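## Task

Take tube B (violet cap, now in rack RK position A5), seat it fully down in bore C3 of mixer MX, and press the mixer's START key. Keep the tube in that bore until the mixer's green top lamp switches off. Do not grip or dislodge any other tube from its bore or well. Every station must stay upright and level on the bench mat. Nothing may rely on the robot to stay in place at the end. Finish with the gripper open and the arm away from everything.

## Robot and tools

Robot: one seven-joint Kinova Gen3 arm carrying a Robotiq 2F-85 parallel gripper. There is a single arm, so each row or target is one flat list for it.

Scene layout: rack RK sits closest to the arm base. Behind it, left to right, stand BAL (balance), MG (magnet block), MX (mixer), SP (spectrophotometer) and DB (dry block). None is anchored, so any of them can be shoved or tipped. On every station, row A faces the station's front and column 1 is at the left when viewed from that front. START is a key on the mixer's slanted front face. If the shaking block is touched or held during a run, it aborts and a red lamp lights on top; press START again. START is ignored while a run is going. The run is over when the green top lamp turns off. Tubes must be pushed to the bottom of their bore. Occasionally a loose object gets a brief nudge from outside.

Frame: scene origin is on the tabletop under the arm base; +z up, +y to the left when facing along +x. The base may be slightly tilted.

Joint order (used in every row and every per-joint result line): waist (joint_1), shoulder (joint_2), elbow (joint_4), forearm roll (joint_5), upper arm roll (joint_3), wrist pitch (joint_6), wrist roll (joint_7). Note joint_3 sits fifth. Stated ranges in rad: waist, upper arm roll, forearm roll, wrist roll ±69.115; shoulder ±2.250; elbow ±2.580; wrist pitch ±2.100. True ends may differ by 0.013 rad.

A row has 9 numbers, each in [-1, 1]: the seven joint values above, then gripper position, then gripper speed. The joint values are offsets, not poses: they are relative to the angles at the start of that action (not the previous row). Scale: 1.0 equals 0.9985 rad for waist, shoulder, upper arm roll and elbow, and 0.8765 rad for forearm roll, wrist pitch and wrist roll. Gripper position is absolute: +1 fully open (85 mm), 0 about 41 mm, pads touch near -0.8, -1 closes until blocked. Gripper speed: -1 about 20 mm/s, 0 about 85, +1 about 150. Optionally 7 more numbers in [0, 1] may follow: per-joint stiffness scales (Joint positions order) that persist until rewritten; low values can keep small motions from starting.

execute_actions(actions): a list of actions, each a table of at most 15 rows; one row per 1/30 s control step; if fewer than 15 rows, the last one is held for the rest. The first action is measured from the last reported angles. An action pushing a joint more than 0.013 rad beyond its range is refused; a malformed action, or a failing first action, cancels the whole call. An empty list just returns state and images.

move(target, speed, blocking): target is one 9-number row; its joint values are offsets from the Joint positions in the latest result showing them. speed is the top rad/s of the joint travelling farthest, 0.01 to 2, default 0.5. Paths last 0.5 to 10 s, all joints finishing together, so the gripper arcs; it does not avoid obstacles. Gripper numbers apply at once. blocking=false returns after 0.5 s while motion continues; until a result shows it ended, other moves and actions are refused, so use wait or stop. The added 'move:' line gives the ending (done, off_target, moving, held, fault), limits=held or none, and the joint farthest from target.

wait(seconds): 0 to 10 s, holding the last command; ends early if a running move finishes. stop(): brakes a running move (needs room; fingers keep moving). zoom_image(camera, region): region [x0, y0, x1, y1] in pixels, at most 504x504, from cam_head_left, cam_head_right, cam_high, cam_low or cam_wrist (all 504x504). read_manual(section): licence texts only. finished_scene(scene): 1 or 2; irreversible, reports success and gives the next task.

Motion limits: each joint's command may lead its measured angle by at most 0.304 rad (first four) or 0.266 rad (wrist three), smaller with stiffness set; targets that would move the gripper over 70 mm from where it is are scaled back. Big moves may therefore arrive late or short; check Joint targets and resend the remainder.

Result lines: Joint positions (rad), Joint velocities (rad/s), Joint targets, joint torques, step readings (HELD marks a step held back), 'joint sent to its limit', 'joint command not followed' (clearance check intervened). position_measured_pct ≈ 50 − 50 × gripper position, 0 when fully open; stopping below about 90 short of the request means something is held, near 90 means the pads met. Fingers hold once stopped until the position changes by 0.01 or more. To release, command a width larger than the object. Closing pushes the fingertips about 13 mm outward, so keep that clearance above surfaces.

Avoid: knocking anything off the table (ends the scene), dropping or slamming tubes, hard collisions and heavy pressing (faster moves and deeper targets hit harder), disturbing other tubes or tilting stations. Joint load limits: 50.2 N m for the first four, 31.6 for the wrist three, including held weight; reaching one freezes the arm 10 s. Holding loads heats motors: MOTOR HOT from 60 °C, weak braking and sinking at 75 °C. The simulation keeps running between replies with the last command held.

Each tool is called after "Call:" as name(argument=value, ...) on one line, values as JSON.

## Session

Call:
execute_actions(actions=[])

Scene clock: 0.00 s.
position_measured_pct=0.0
Joint names: [waist, shoulder, elbow, forearm roll, upper arm roll, wrist pitch, wrist roll]
Joint positions: [ 1.393  1.288  2.146 -1.095 -0.655 -1.843 -0.108]
Joint velocities: [ 0.001  0.    -0.002 -0.    -0.     0.     0.001]
Joint torques (N m, as the joint torque sensors report them, + toward a larger angle): no reading
Joint targets: [1.393 1.288 2.146 -1.095 -0.655 -1.843 -0.108]
Joint stiffness scale: [1. 1. 1. 1. 1. 1. 1.]

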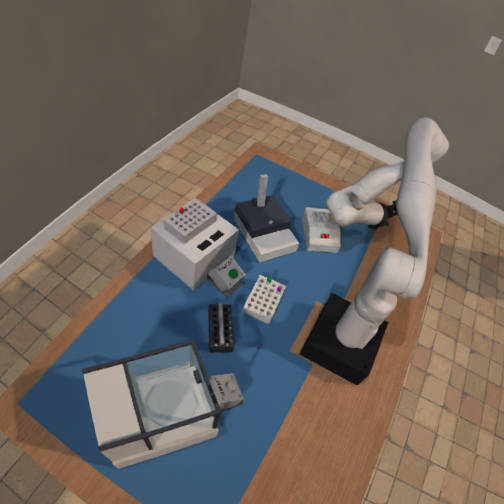

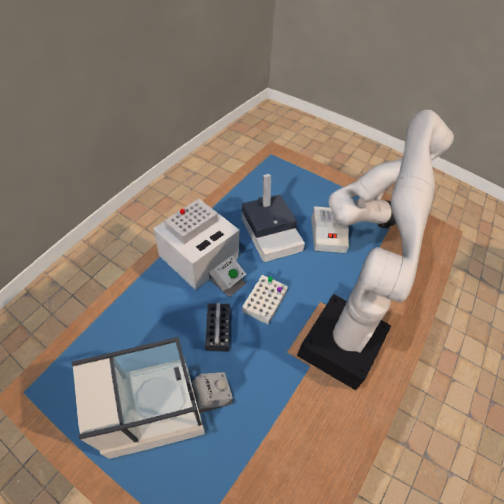

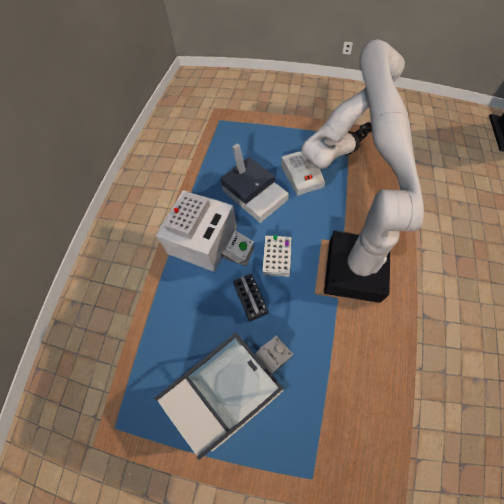

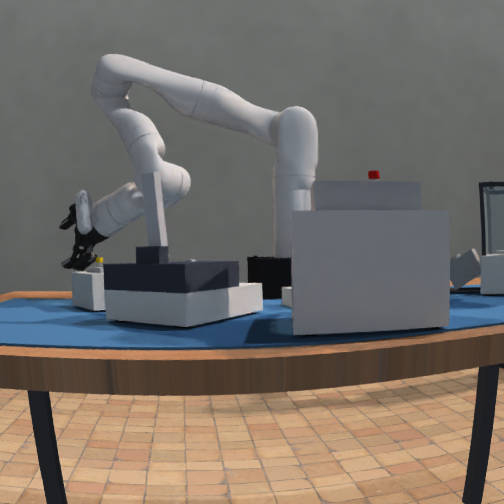

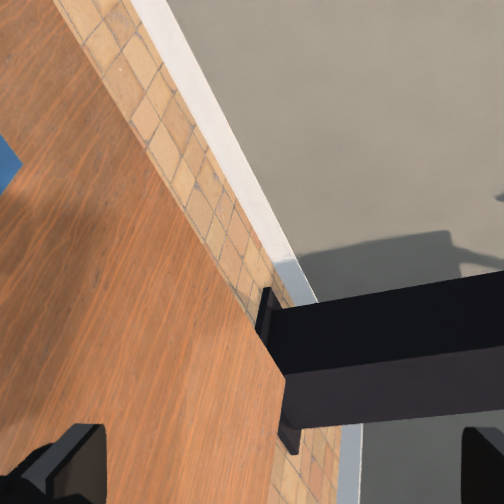

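Call:
zoom_image(camera="cam_high", region=[150,170,310,330])

Call:
zoom_image(camera="cam_head_left", region=[145,180,305,340])

Call:
zoom_image(camera="cam_low", region=[220,140,480,350])

Region (150, 170, 310, 330) of cam_high's 504x504 image, scaled by 3.150, with more detail than that image has.

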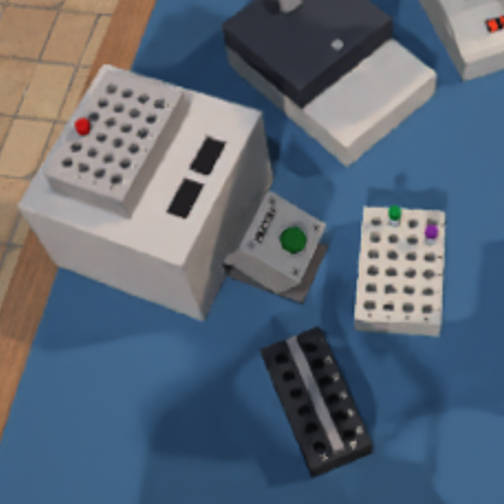

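Region (145, 180, 305, 340) of cam_head_left's 504x504 image, scaled by 3.150, with more detail than that image has.

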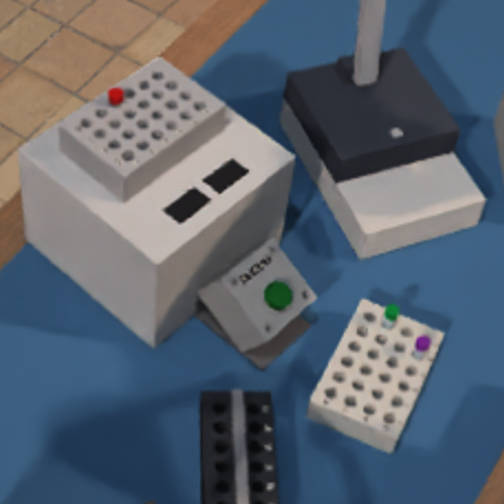

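Region (220, 140, 480, 350) of cam_low's 504x504 image, scaled by 1.938, with more detail than that image has; it fills the top 407 rows of this view, and the rest is white.

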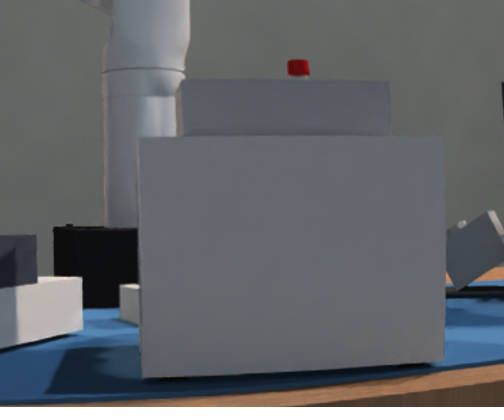

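Call:
move(target=[0,-0.5,0,0,0,0,0,1,0])

Scene clock: 25.33 s.
position_measured_pct=0.0
Joint names: [waist, shoulder, elbow, forearm roll, upper arm roll, wrist pitch, wrist roll]
Joint positions: [ 1.393  0.791  2.146 -1.095 -0.655 -1.843 -0.108]
Joint velocities: [-0.001 -0.004  0.001 -0.001  0.     0.001  0.001]
Joint torques (N m, as the joint torque sensors report them, + toward a larger angle): [  0.09 -17.18  -2.9    1.56  -1.71  -2.49   0.02]
Joint targets: [1.393 0.788 2.146 -1.095 -0.655 -1.843 -0.108]
Joint stiffness scale: [1. 1. 1. 1. 1. 1. 1.]
move: done; limits=none; farthest joint: the shoulder, 0.003 radians from its target (0.499 radians at the start)

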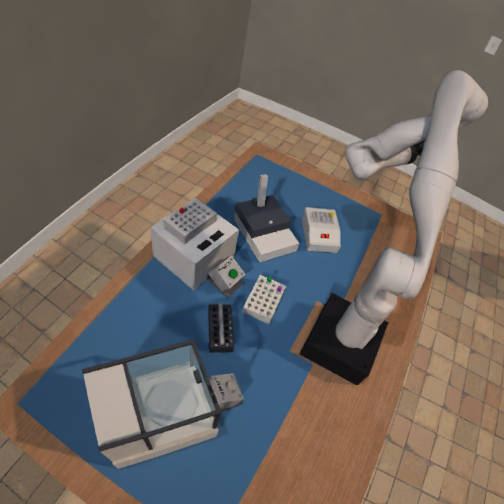

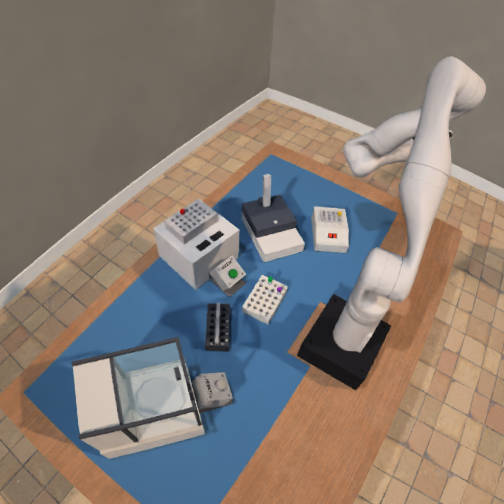

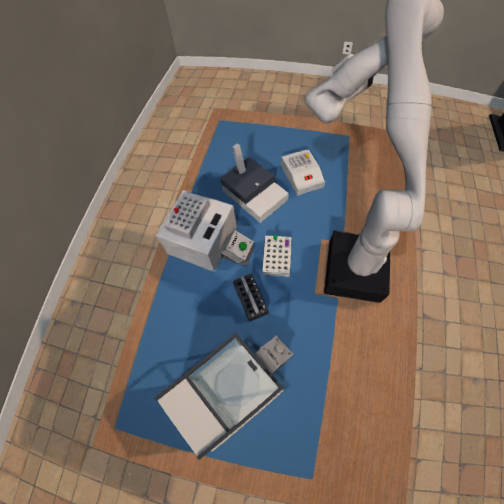

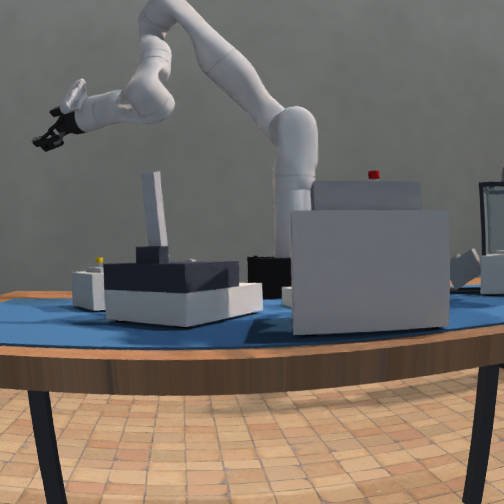

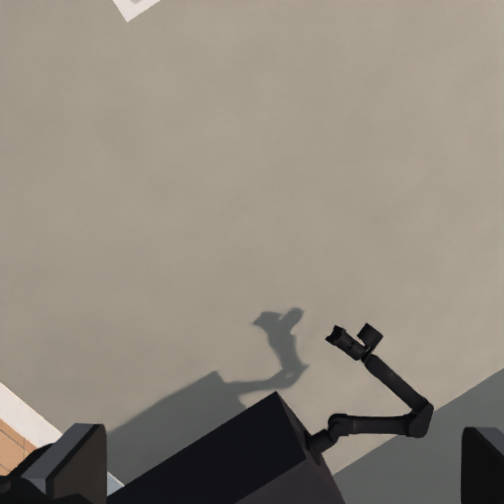

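Call:
move(target=[0,-0.77,0,0.6,0.656,1,0.123,1,0], speed=1)

Call:
move(target=[-0.5,0,0,0.65,0,1,0,1,0], speed=1)

Call:
move(target=[-0.5,0,0,0,0,0.7,0,1,0], speed=1)

Call:
move(target=[-0.395,0,0,0,0,0.52,0,1,0], speed=1)

Scene clock: 30.87 s.
position_measured_pct=0.0
Joint names: [waist, shoulder, elbow, forearm roll, upper arm roll, wrist pitch, wrist roll]
Joint positions: [ 1.393  0.025  2.146 -0.574 -0.002 -0.973 -0.011]
Joint velocities: [-0.001 -0.003 -0.    -0.001 -0.    -0.001  0.001]
Joint torques (N m, as the joint torque sensors report them, + toward a larger angle): [-0.03 -9.79 -9.19  1.24 -0.16 -2.44  0.02]
Joint targets: [1.393 0.022 2.146 -0.569 0.000 -0.966 -0.000]
Joint stiffness scale: [1. 1. 1. 1. 1. 1. 1.]
move: off_target; limits=none; farthest joint: the wrist roll, 0.011 radians from its target (0.108 radians at the start)

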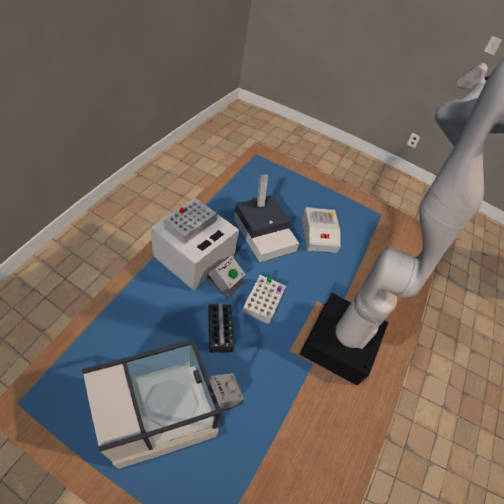

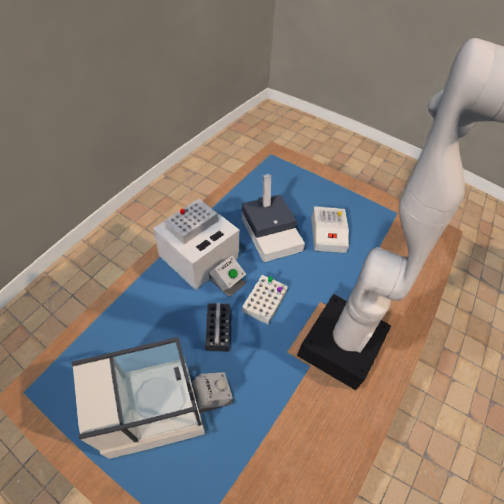

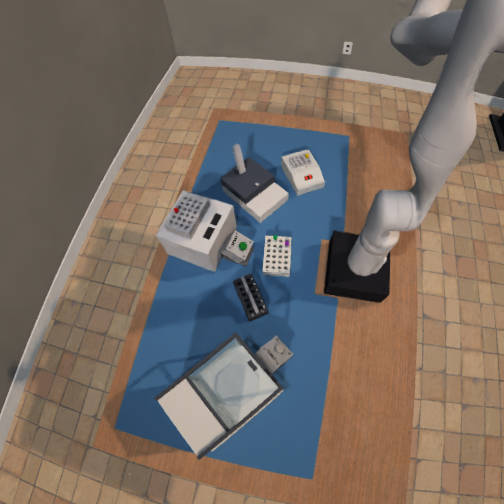

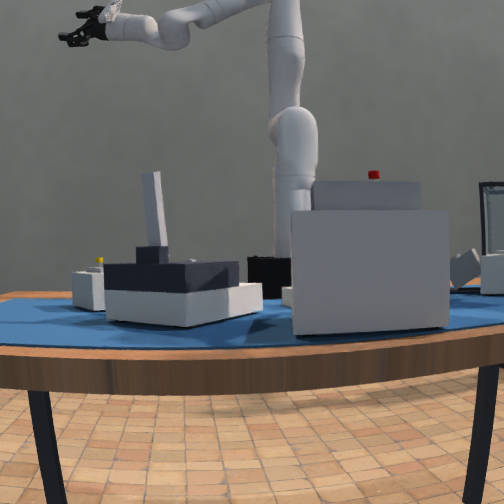

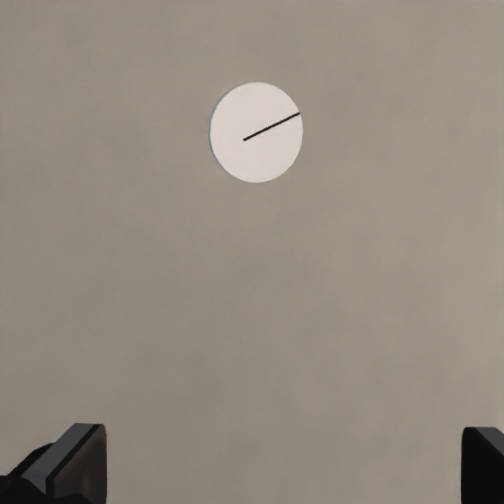

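Scene clock: 32.50 s.
position_measured_pct=0.0
Joint names: [waist, shoulder, elbow, forearm roll, upper arm roll, wrist pitch, wrist roll]
Joint positions: [ 0.897  0.025  2.146 -0.009 -0.002 -0.104 -0.011]
Joint velocities: [-0.003  0.    -0.001 -0.    -0.    -0.001 -0.002]
Joint torques (N m, as the joint torque sensors report them, + toward a larger angle): [  0.14 -10.55  -9.13   0.19  -0.08  -2.44   0.08]
Joint targets: [0.893 0.025 2.146 -0.004 -0.002 -0.097 -0.011]
Joint stiffness scale: [1. 1. 1. 1. 1. 1. 1.]
move: done; limits=none; farthest joint: the wrist pitch, 0.007 radians from its target (0.877 radians at the start)

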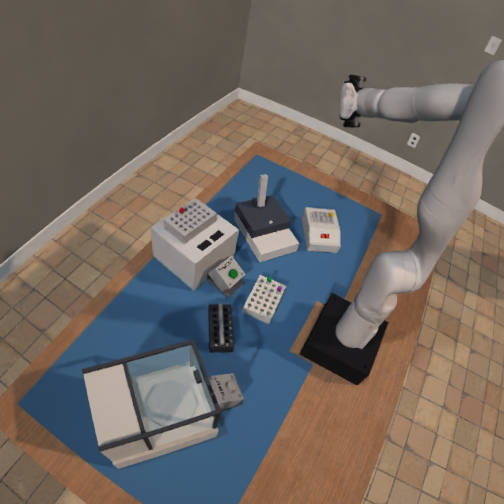

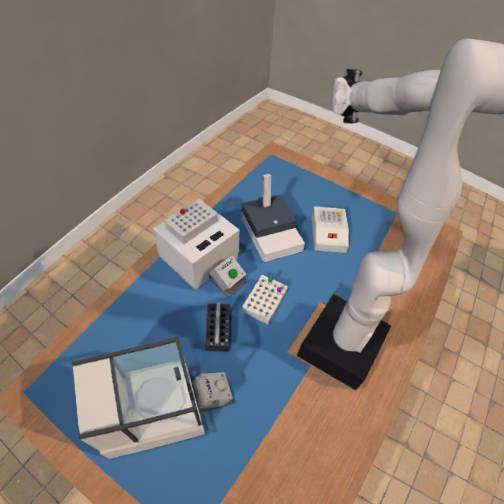

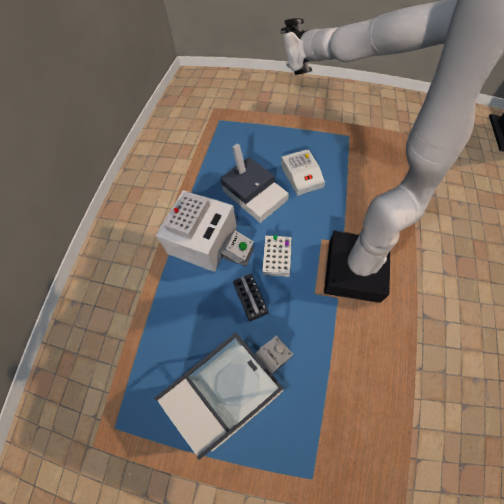

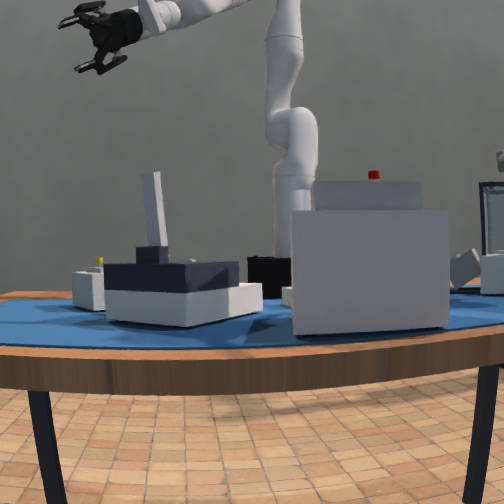

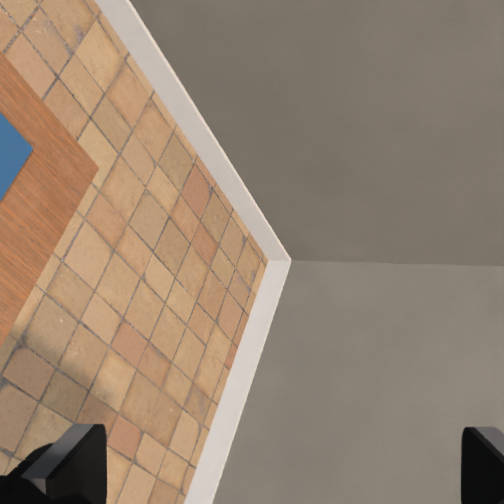

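Scene clock: 33.90 s.
position_measured_pct=0.0
Joint names: [waist, shoulder, elbow, forearm roll, upper arm roll, wrist pitch, wrist roll]
Joint positions: [ 0.402  0.025  2.146 -0.009 -0.002  0.503 -0.011]
Joint velocities: [-0.001 -0.001  0.    -0.    -0.     0.001 -0.001]
Joint torques (N m, as the joint torque sensors report them, + toward a larger angle): [-0.19 -9.39 -7.98  0.26 -0.07 -1.19  0.07]
Joint targets: [0.398 0.025 2.146 -0.009 -0.002 0.510 -0.011]
Joint stiffness scale: [1. 1. 1. 1. 1. 1. 1.]
move: done; limits=none; farthest joint: the wrist pitch, 0.007 radians from its target (0.613 radians at the start)

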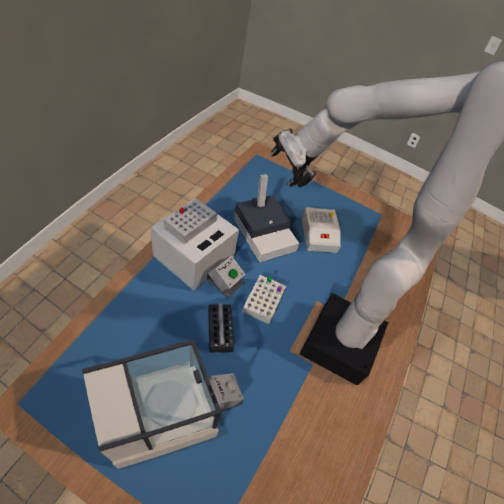

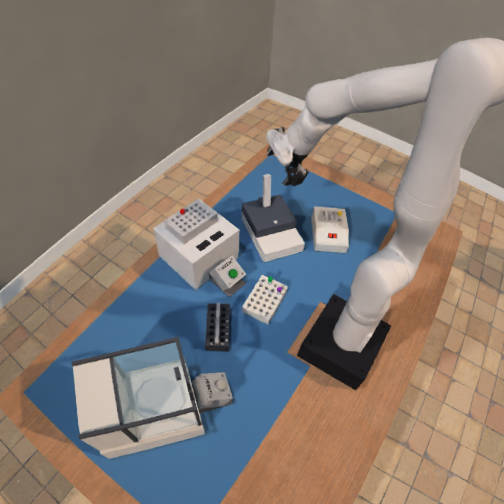

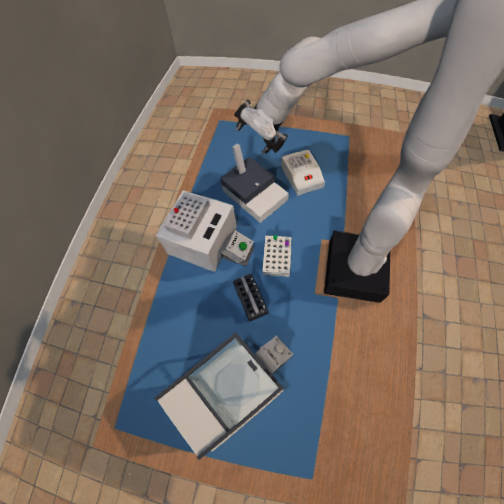

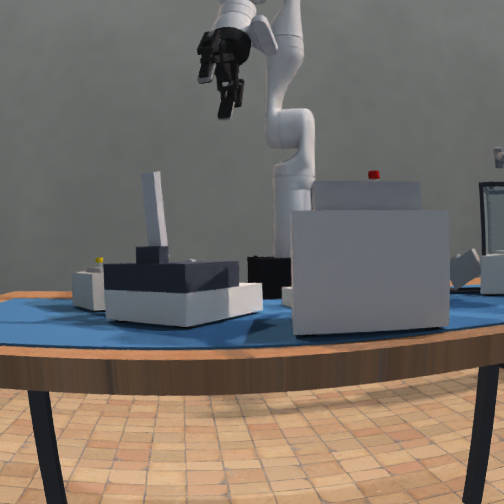

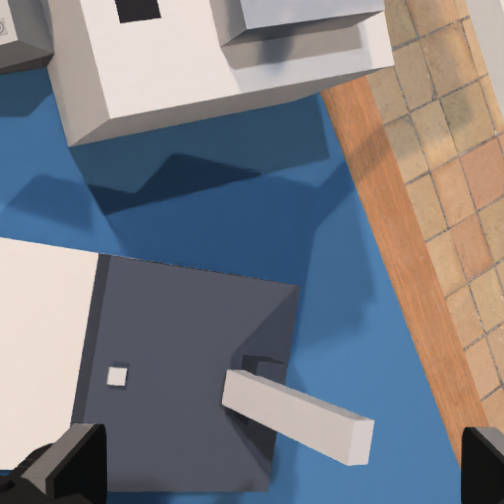

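Scene clock: 35.17 s.
position_measured_pct=0.0
Joint names: [waist, shoulder, elbow, forearm roll, upper arm roll, wrist pitch, wrist roll]
Joint positions: [ 0.011  0.025  2.146 -0.009 -0.002  0.952 -0.011]
Joint velocities: [-0.001 -0.001  0.001 -0.001  0.     0.    -0.   ]
Joint torques (N m, as the joint torque sensors report them, + toward a larger angle): [ 0.   -8.26 -6.56  0.24 -0.21  0.02  0.17]
Joint targets: [0.008 0.025 2.146 -0.009 -0.002 0.959 -0.011]
Joint stiffness scale: [1. 1. 1. 1. 1. 1. 1.]
move: done; limits=none; farthest joint: the wrist pitch, 0.007 radians from its target (0.456 radians at the start)

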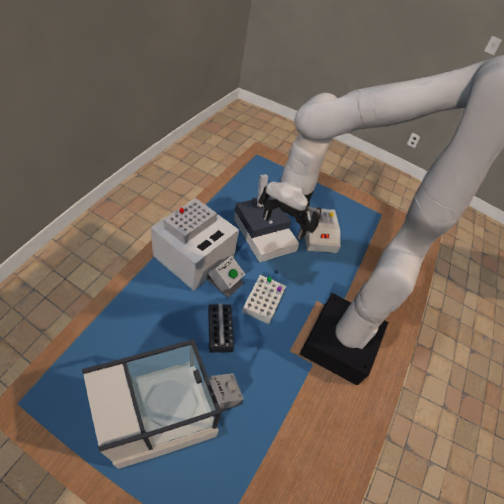

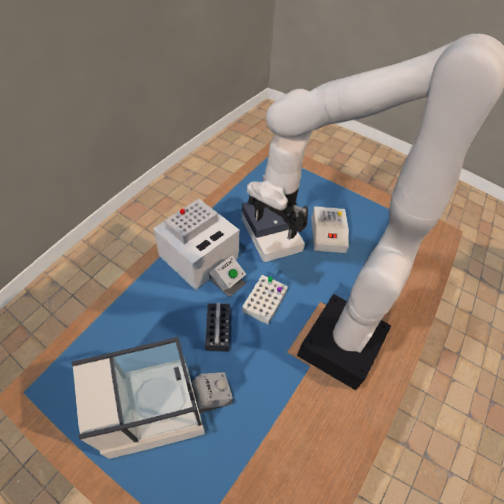

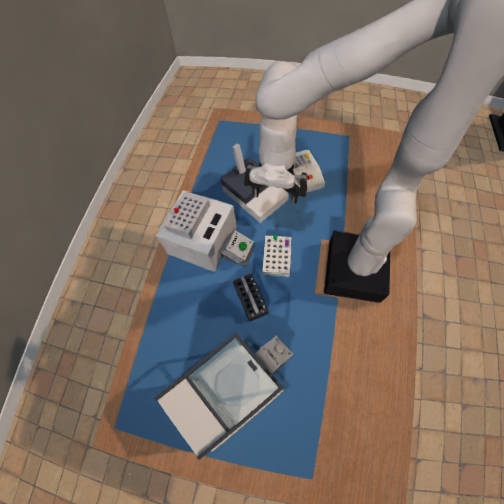

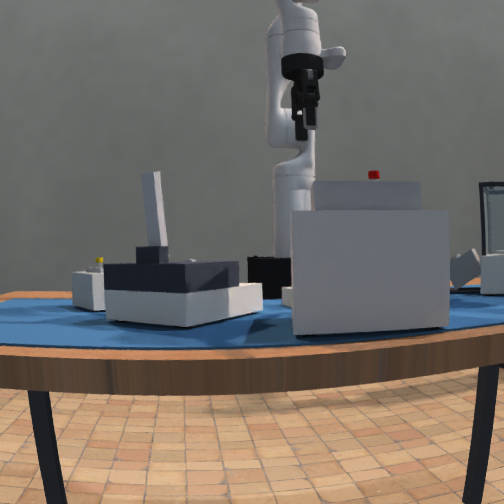

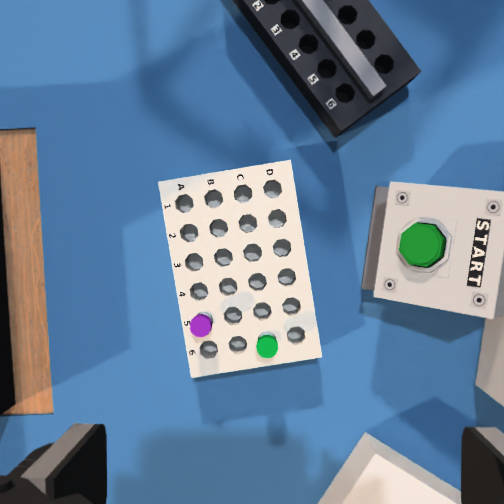

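Call:
move(target=[0.02,0.18,0.14,0.015,0,-0.27,-1,0,0], speed=1)

Call:
move(target=[0.02,0.195,0.132,0,0,-0.28,-0.8,0,0], speed=1)

Scene clock: 44.93 s.
position_measured_pct=49.6
Joint names: [waist, shoulder, elbow, forearm roll, upper arm roll, wrist pitch, wrist roll]
Joint positions: [ 0.028  0.202  2.281 -0.    -0.002  0.722 -0.877]
Joint velocities: [-0.001  0.002 -0.     0.001  0.    -0.001  0.002]
Joint torques (N m, as the joint torque sensors report them, + toward a larger angle): [  0.04 -10.    -4.59   0.18  -0.16   0.2    0.24]
Joint targets: [0.031 0.205 2.286 0.005 -0.002 0.715 -0.888]
Joint stiffness scale: [1. 1. 1. 1. 1. 1. 1.]
move: off_target; limits=none; farthest joint: the wrist roll, 0.011 radians from its target (0.876 radians at the start)

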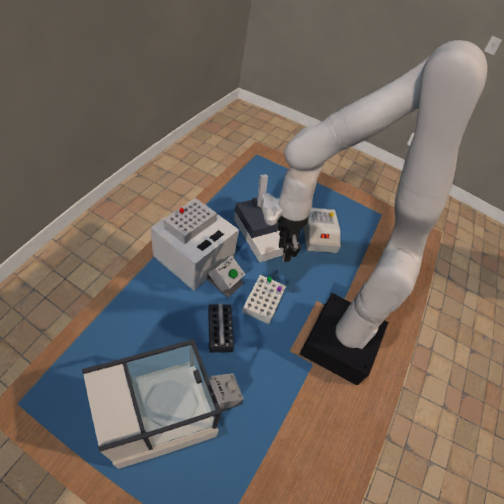

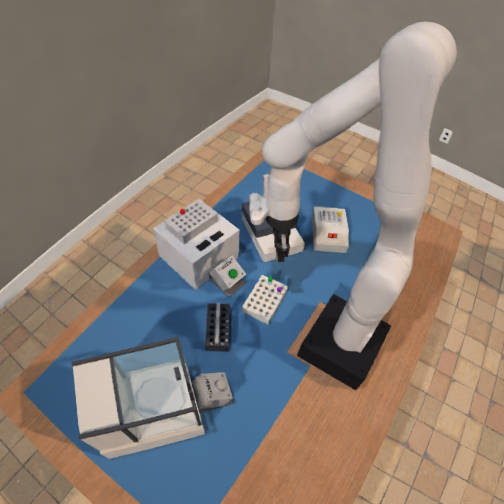

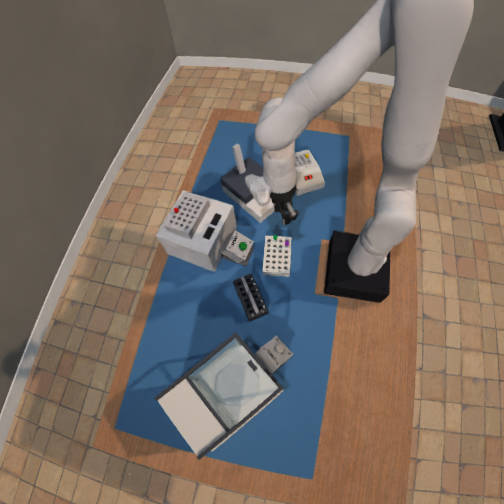

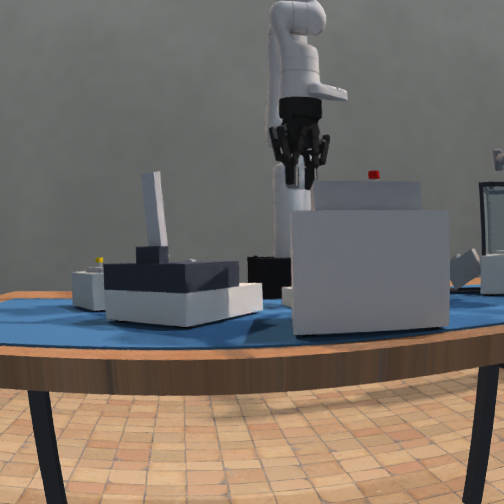

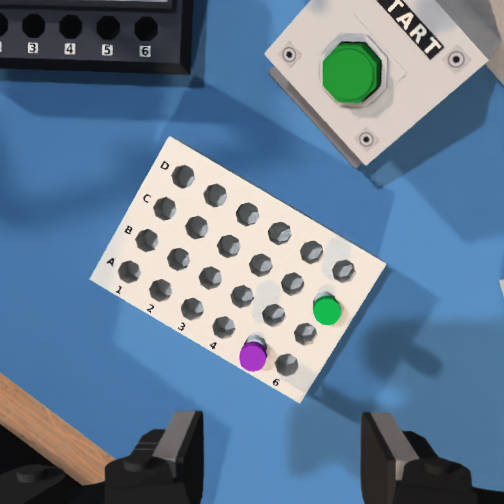

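Scene clock: 46.30 s.
position_measured_pct=49.6
Joint names: [waist, shoulder, elbow, forearm roll, upper arm roll, wrist pitch, wrist roll]
Joint positions: [ 0.044  0.394  2.408 -0.    -0.002  0.484 -1.568]
Joint velocities: [-0.001  0.003  0.001  0.    -0.     0.    -0.   ]
Joint torques (N m, as the joint torque sensors report them, + toward a larger angle): [ -0.08 -10.65  -1.96   0.29   0.11   0.42   0.11]
Joint targets: [0.048 0.397 2.413 -0.000 -0.002 0.477 -1.578]
Joint stiffness scale: [1. 1. 1. 1. 1. 1. 1.]
move: off_target; limits=none; farthest joint: the wrist roll, 0.011 radians from its target (0.701 radians at the start)

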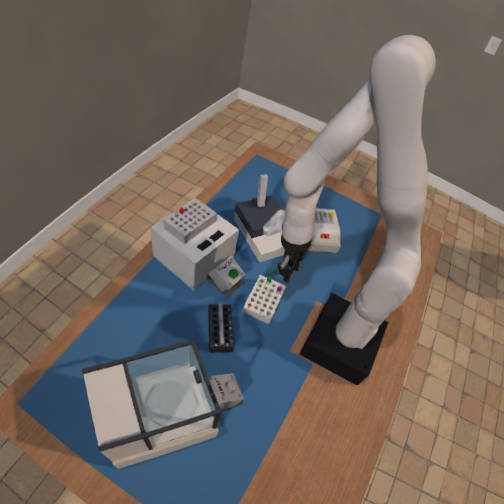

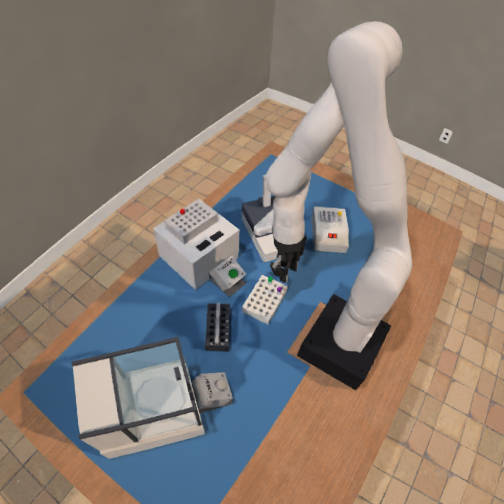

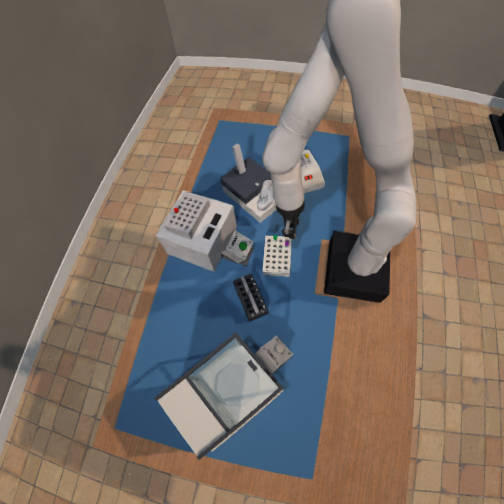

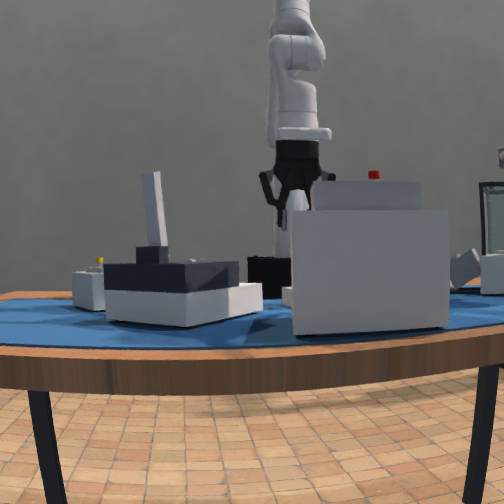

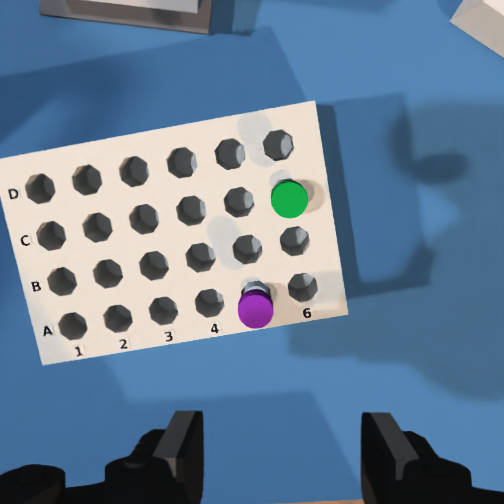

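Call:
move(target=[-0.039,0.116,0.134,0,0,-0.448,0,-0.2,0])

Scene clock: 57.00 s.
position_measured_pct=59.9
Joint names: [waist, shoulder, elbow, forearm roll, upper arm roll, wrist pitch, wrist roll]
Joint positions: [ 0.009  0.507  2.537 -0.    -0.002  0.098 -1.568]
Joint velocities: [-0.001  0.003 -0.    -0.001 -0.001 -0.001 -0.001]
Joint torques (N m, as the joint torque sensors report them, + toward a larger angle): [  0.05 -10.73  -0.24   0.2    0.03  -0.07   0.21]
Joint targets: [0.005 0.510 2.542 -0.000 -0.002 0.091 -1.568]
Joint stiffness scale: [1. 1. 1. 1. 1. 1. 1.]
move: done; limits=none; farthest joint: the wrist pitch, 0.007 radians from its target (0.392 radians at the start)

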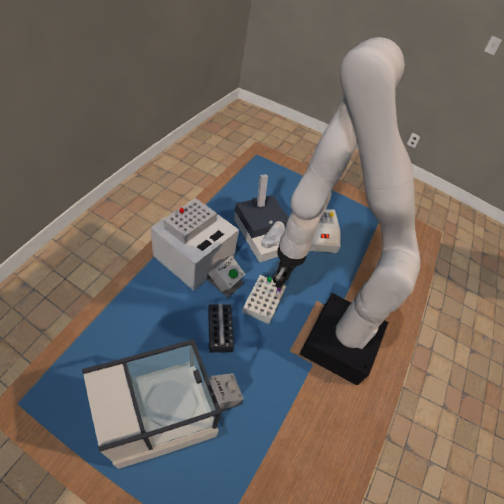

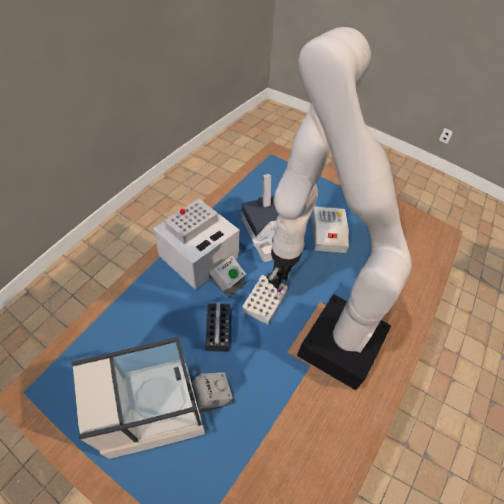

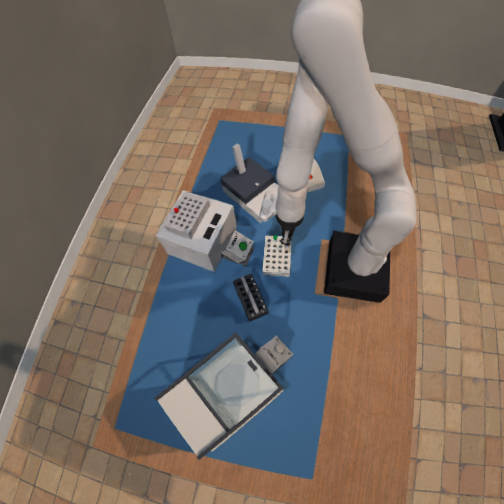

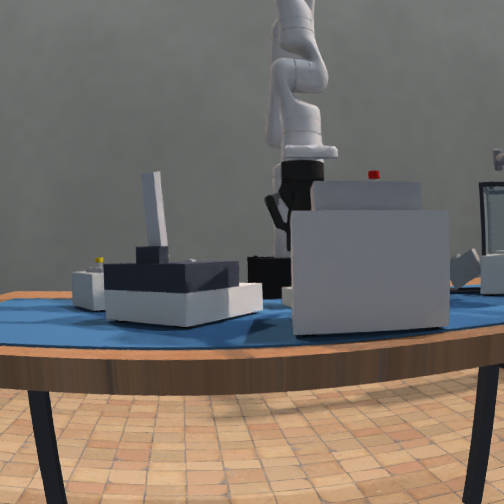

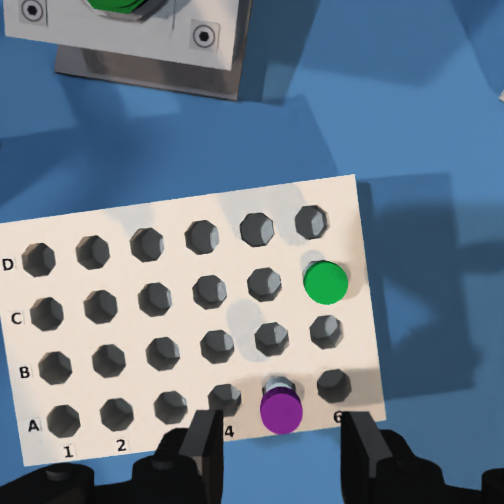

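Call:
move(target=[0,0.13,0.021,0,0,-0.171,0,-0.2,0], speed=0.25)

Call:
zoom_image(camera="cam_head_right", region=[245,245,315,315])

Scene clock: 63.27 s.
position_measured_pct=59.9
Joint names: [waist, shoulder, elbow, forearm roll, upper arm roll, wrist pitch, wrist roll]
Joint positions: [ 0.009  0.634  2.553 -0.    -0.002 -0.045 -1.568]
Joint velocities: [-0.001  0.001  0.     0.     0.001  0.001 -0.001]
Joint torques (N m, as the joint torque sensors report them, + toward a larger angle): [ -0.04 -11.35   0.83   0.23   0.16  -0.05   0.06]
Joint targets: [0.009 0.637 2.558 -0.000 -0.002 -0.052 -1.568]
Joint stiffness scale: [1. 1. 1. 1. 1. 1. 1.]
move: done; limits=none; farthest joint: the wrist pitch, 0.007 radians from its target (0.150 radians at the start)

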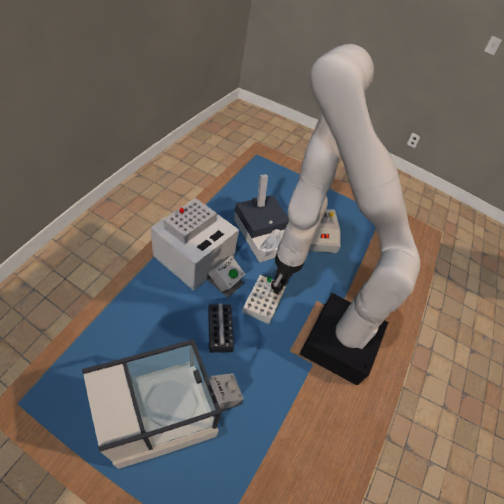

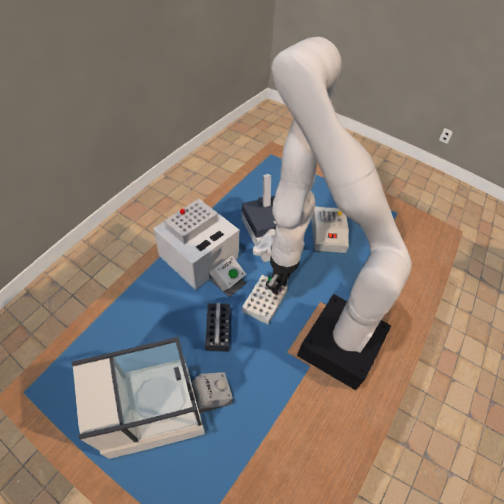

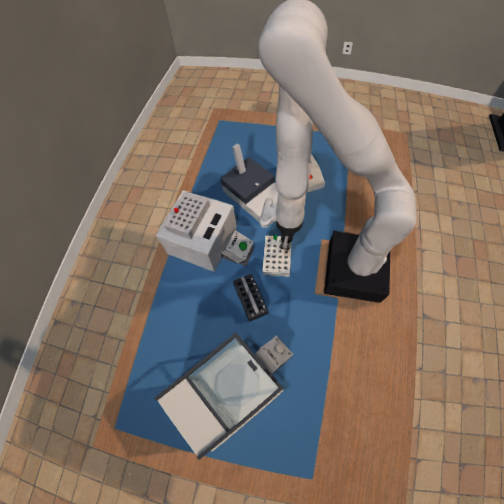

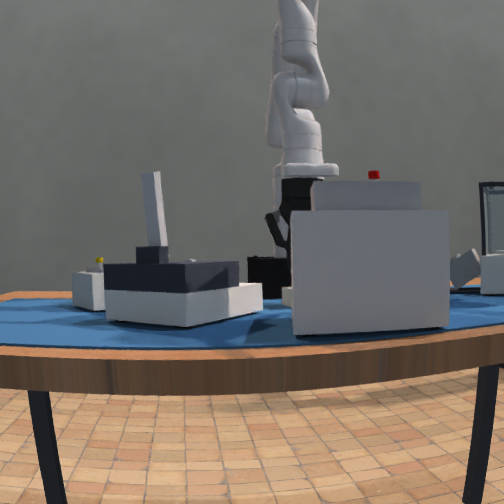

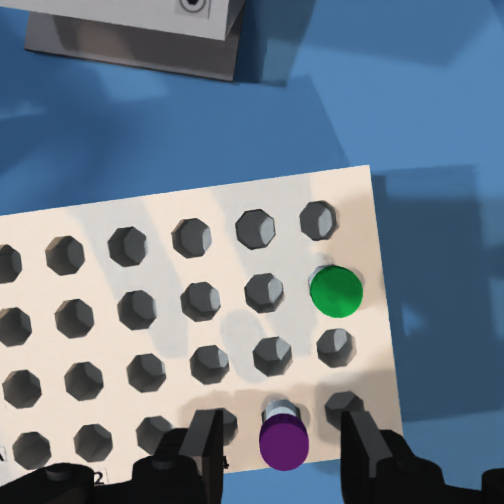

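Region (245, 245, 315, 315) of cam_head_right's 504x504 image, scaled by 7.200, with more detail than that image has.

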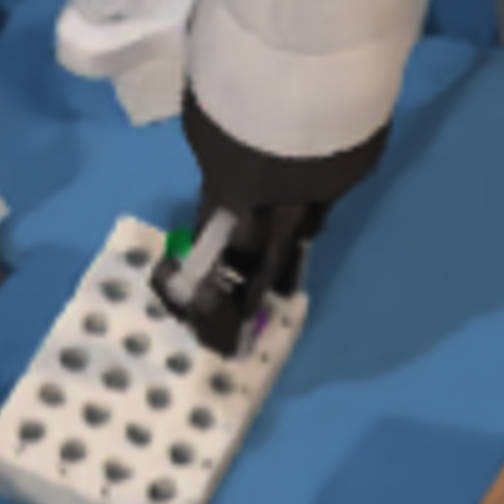

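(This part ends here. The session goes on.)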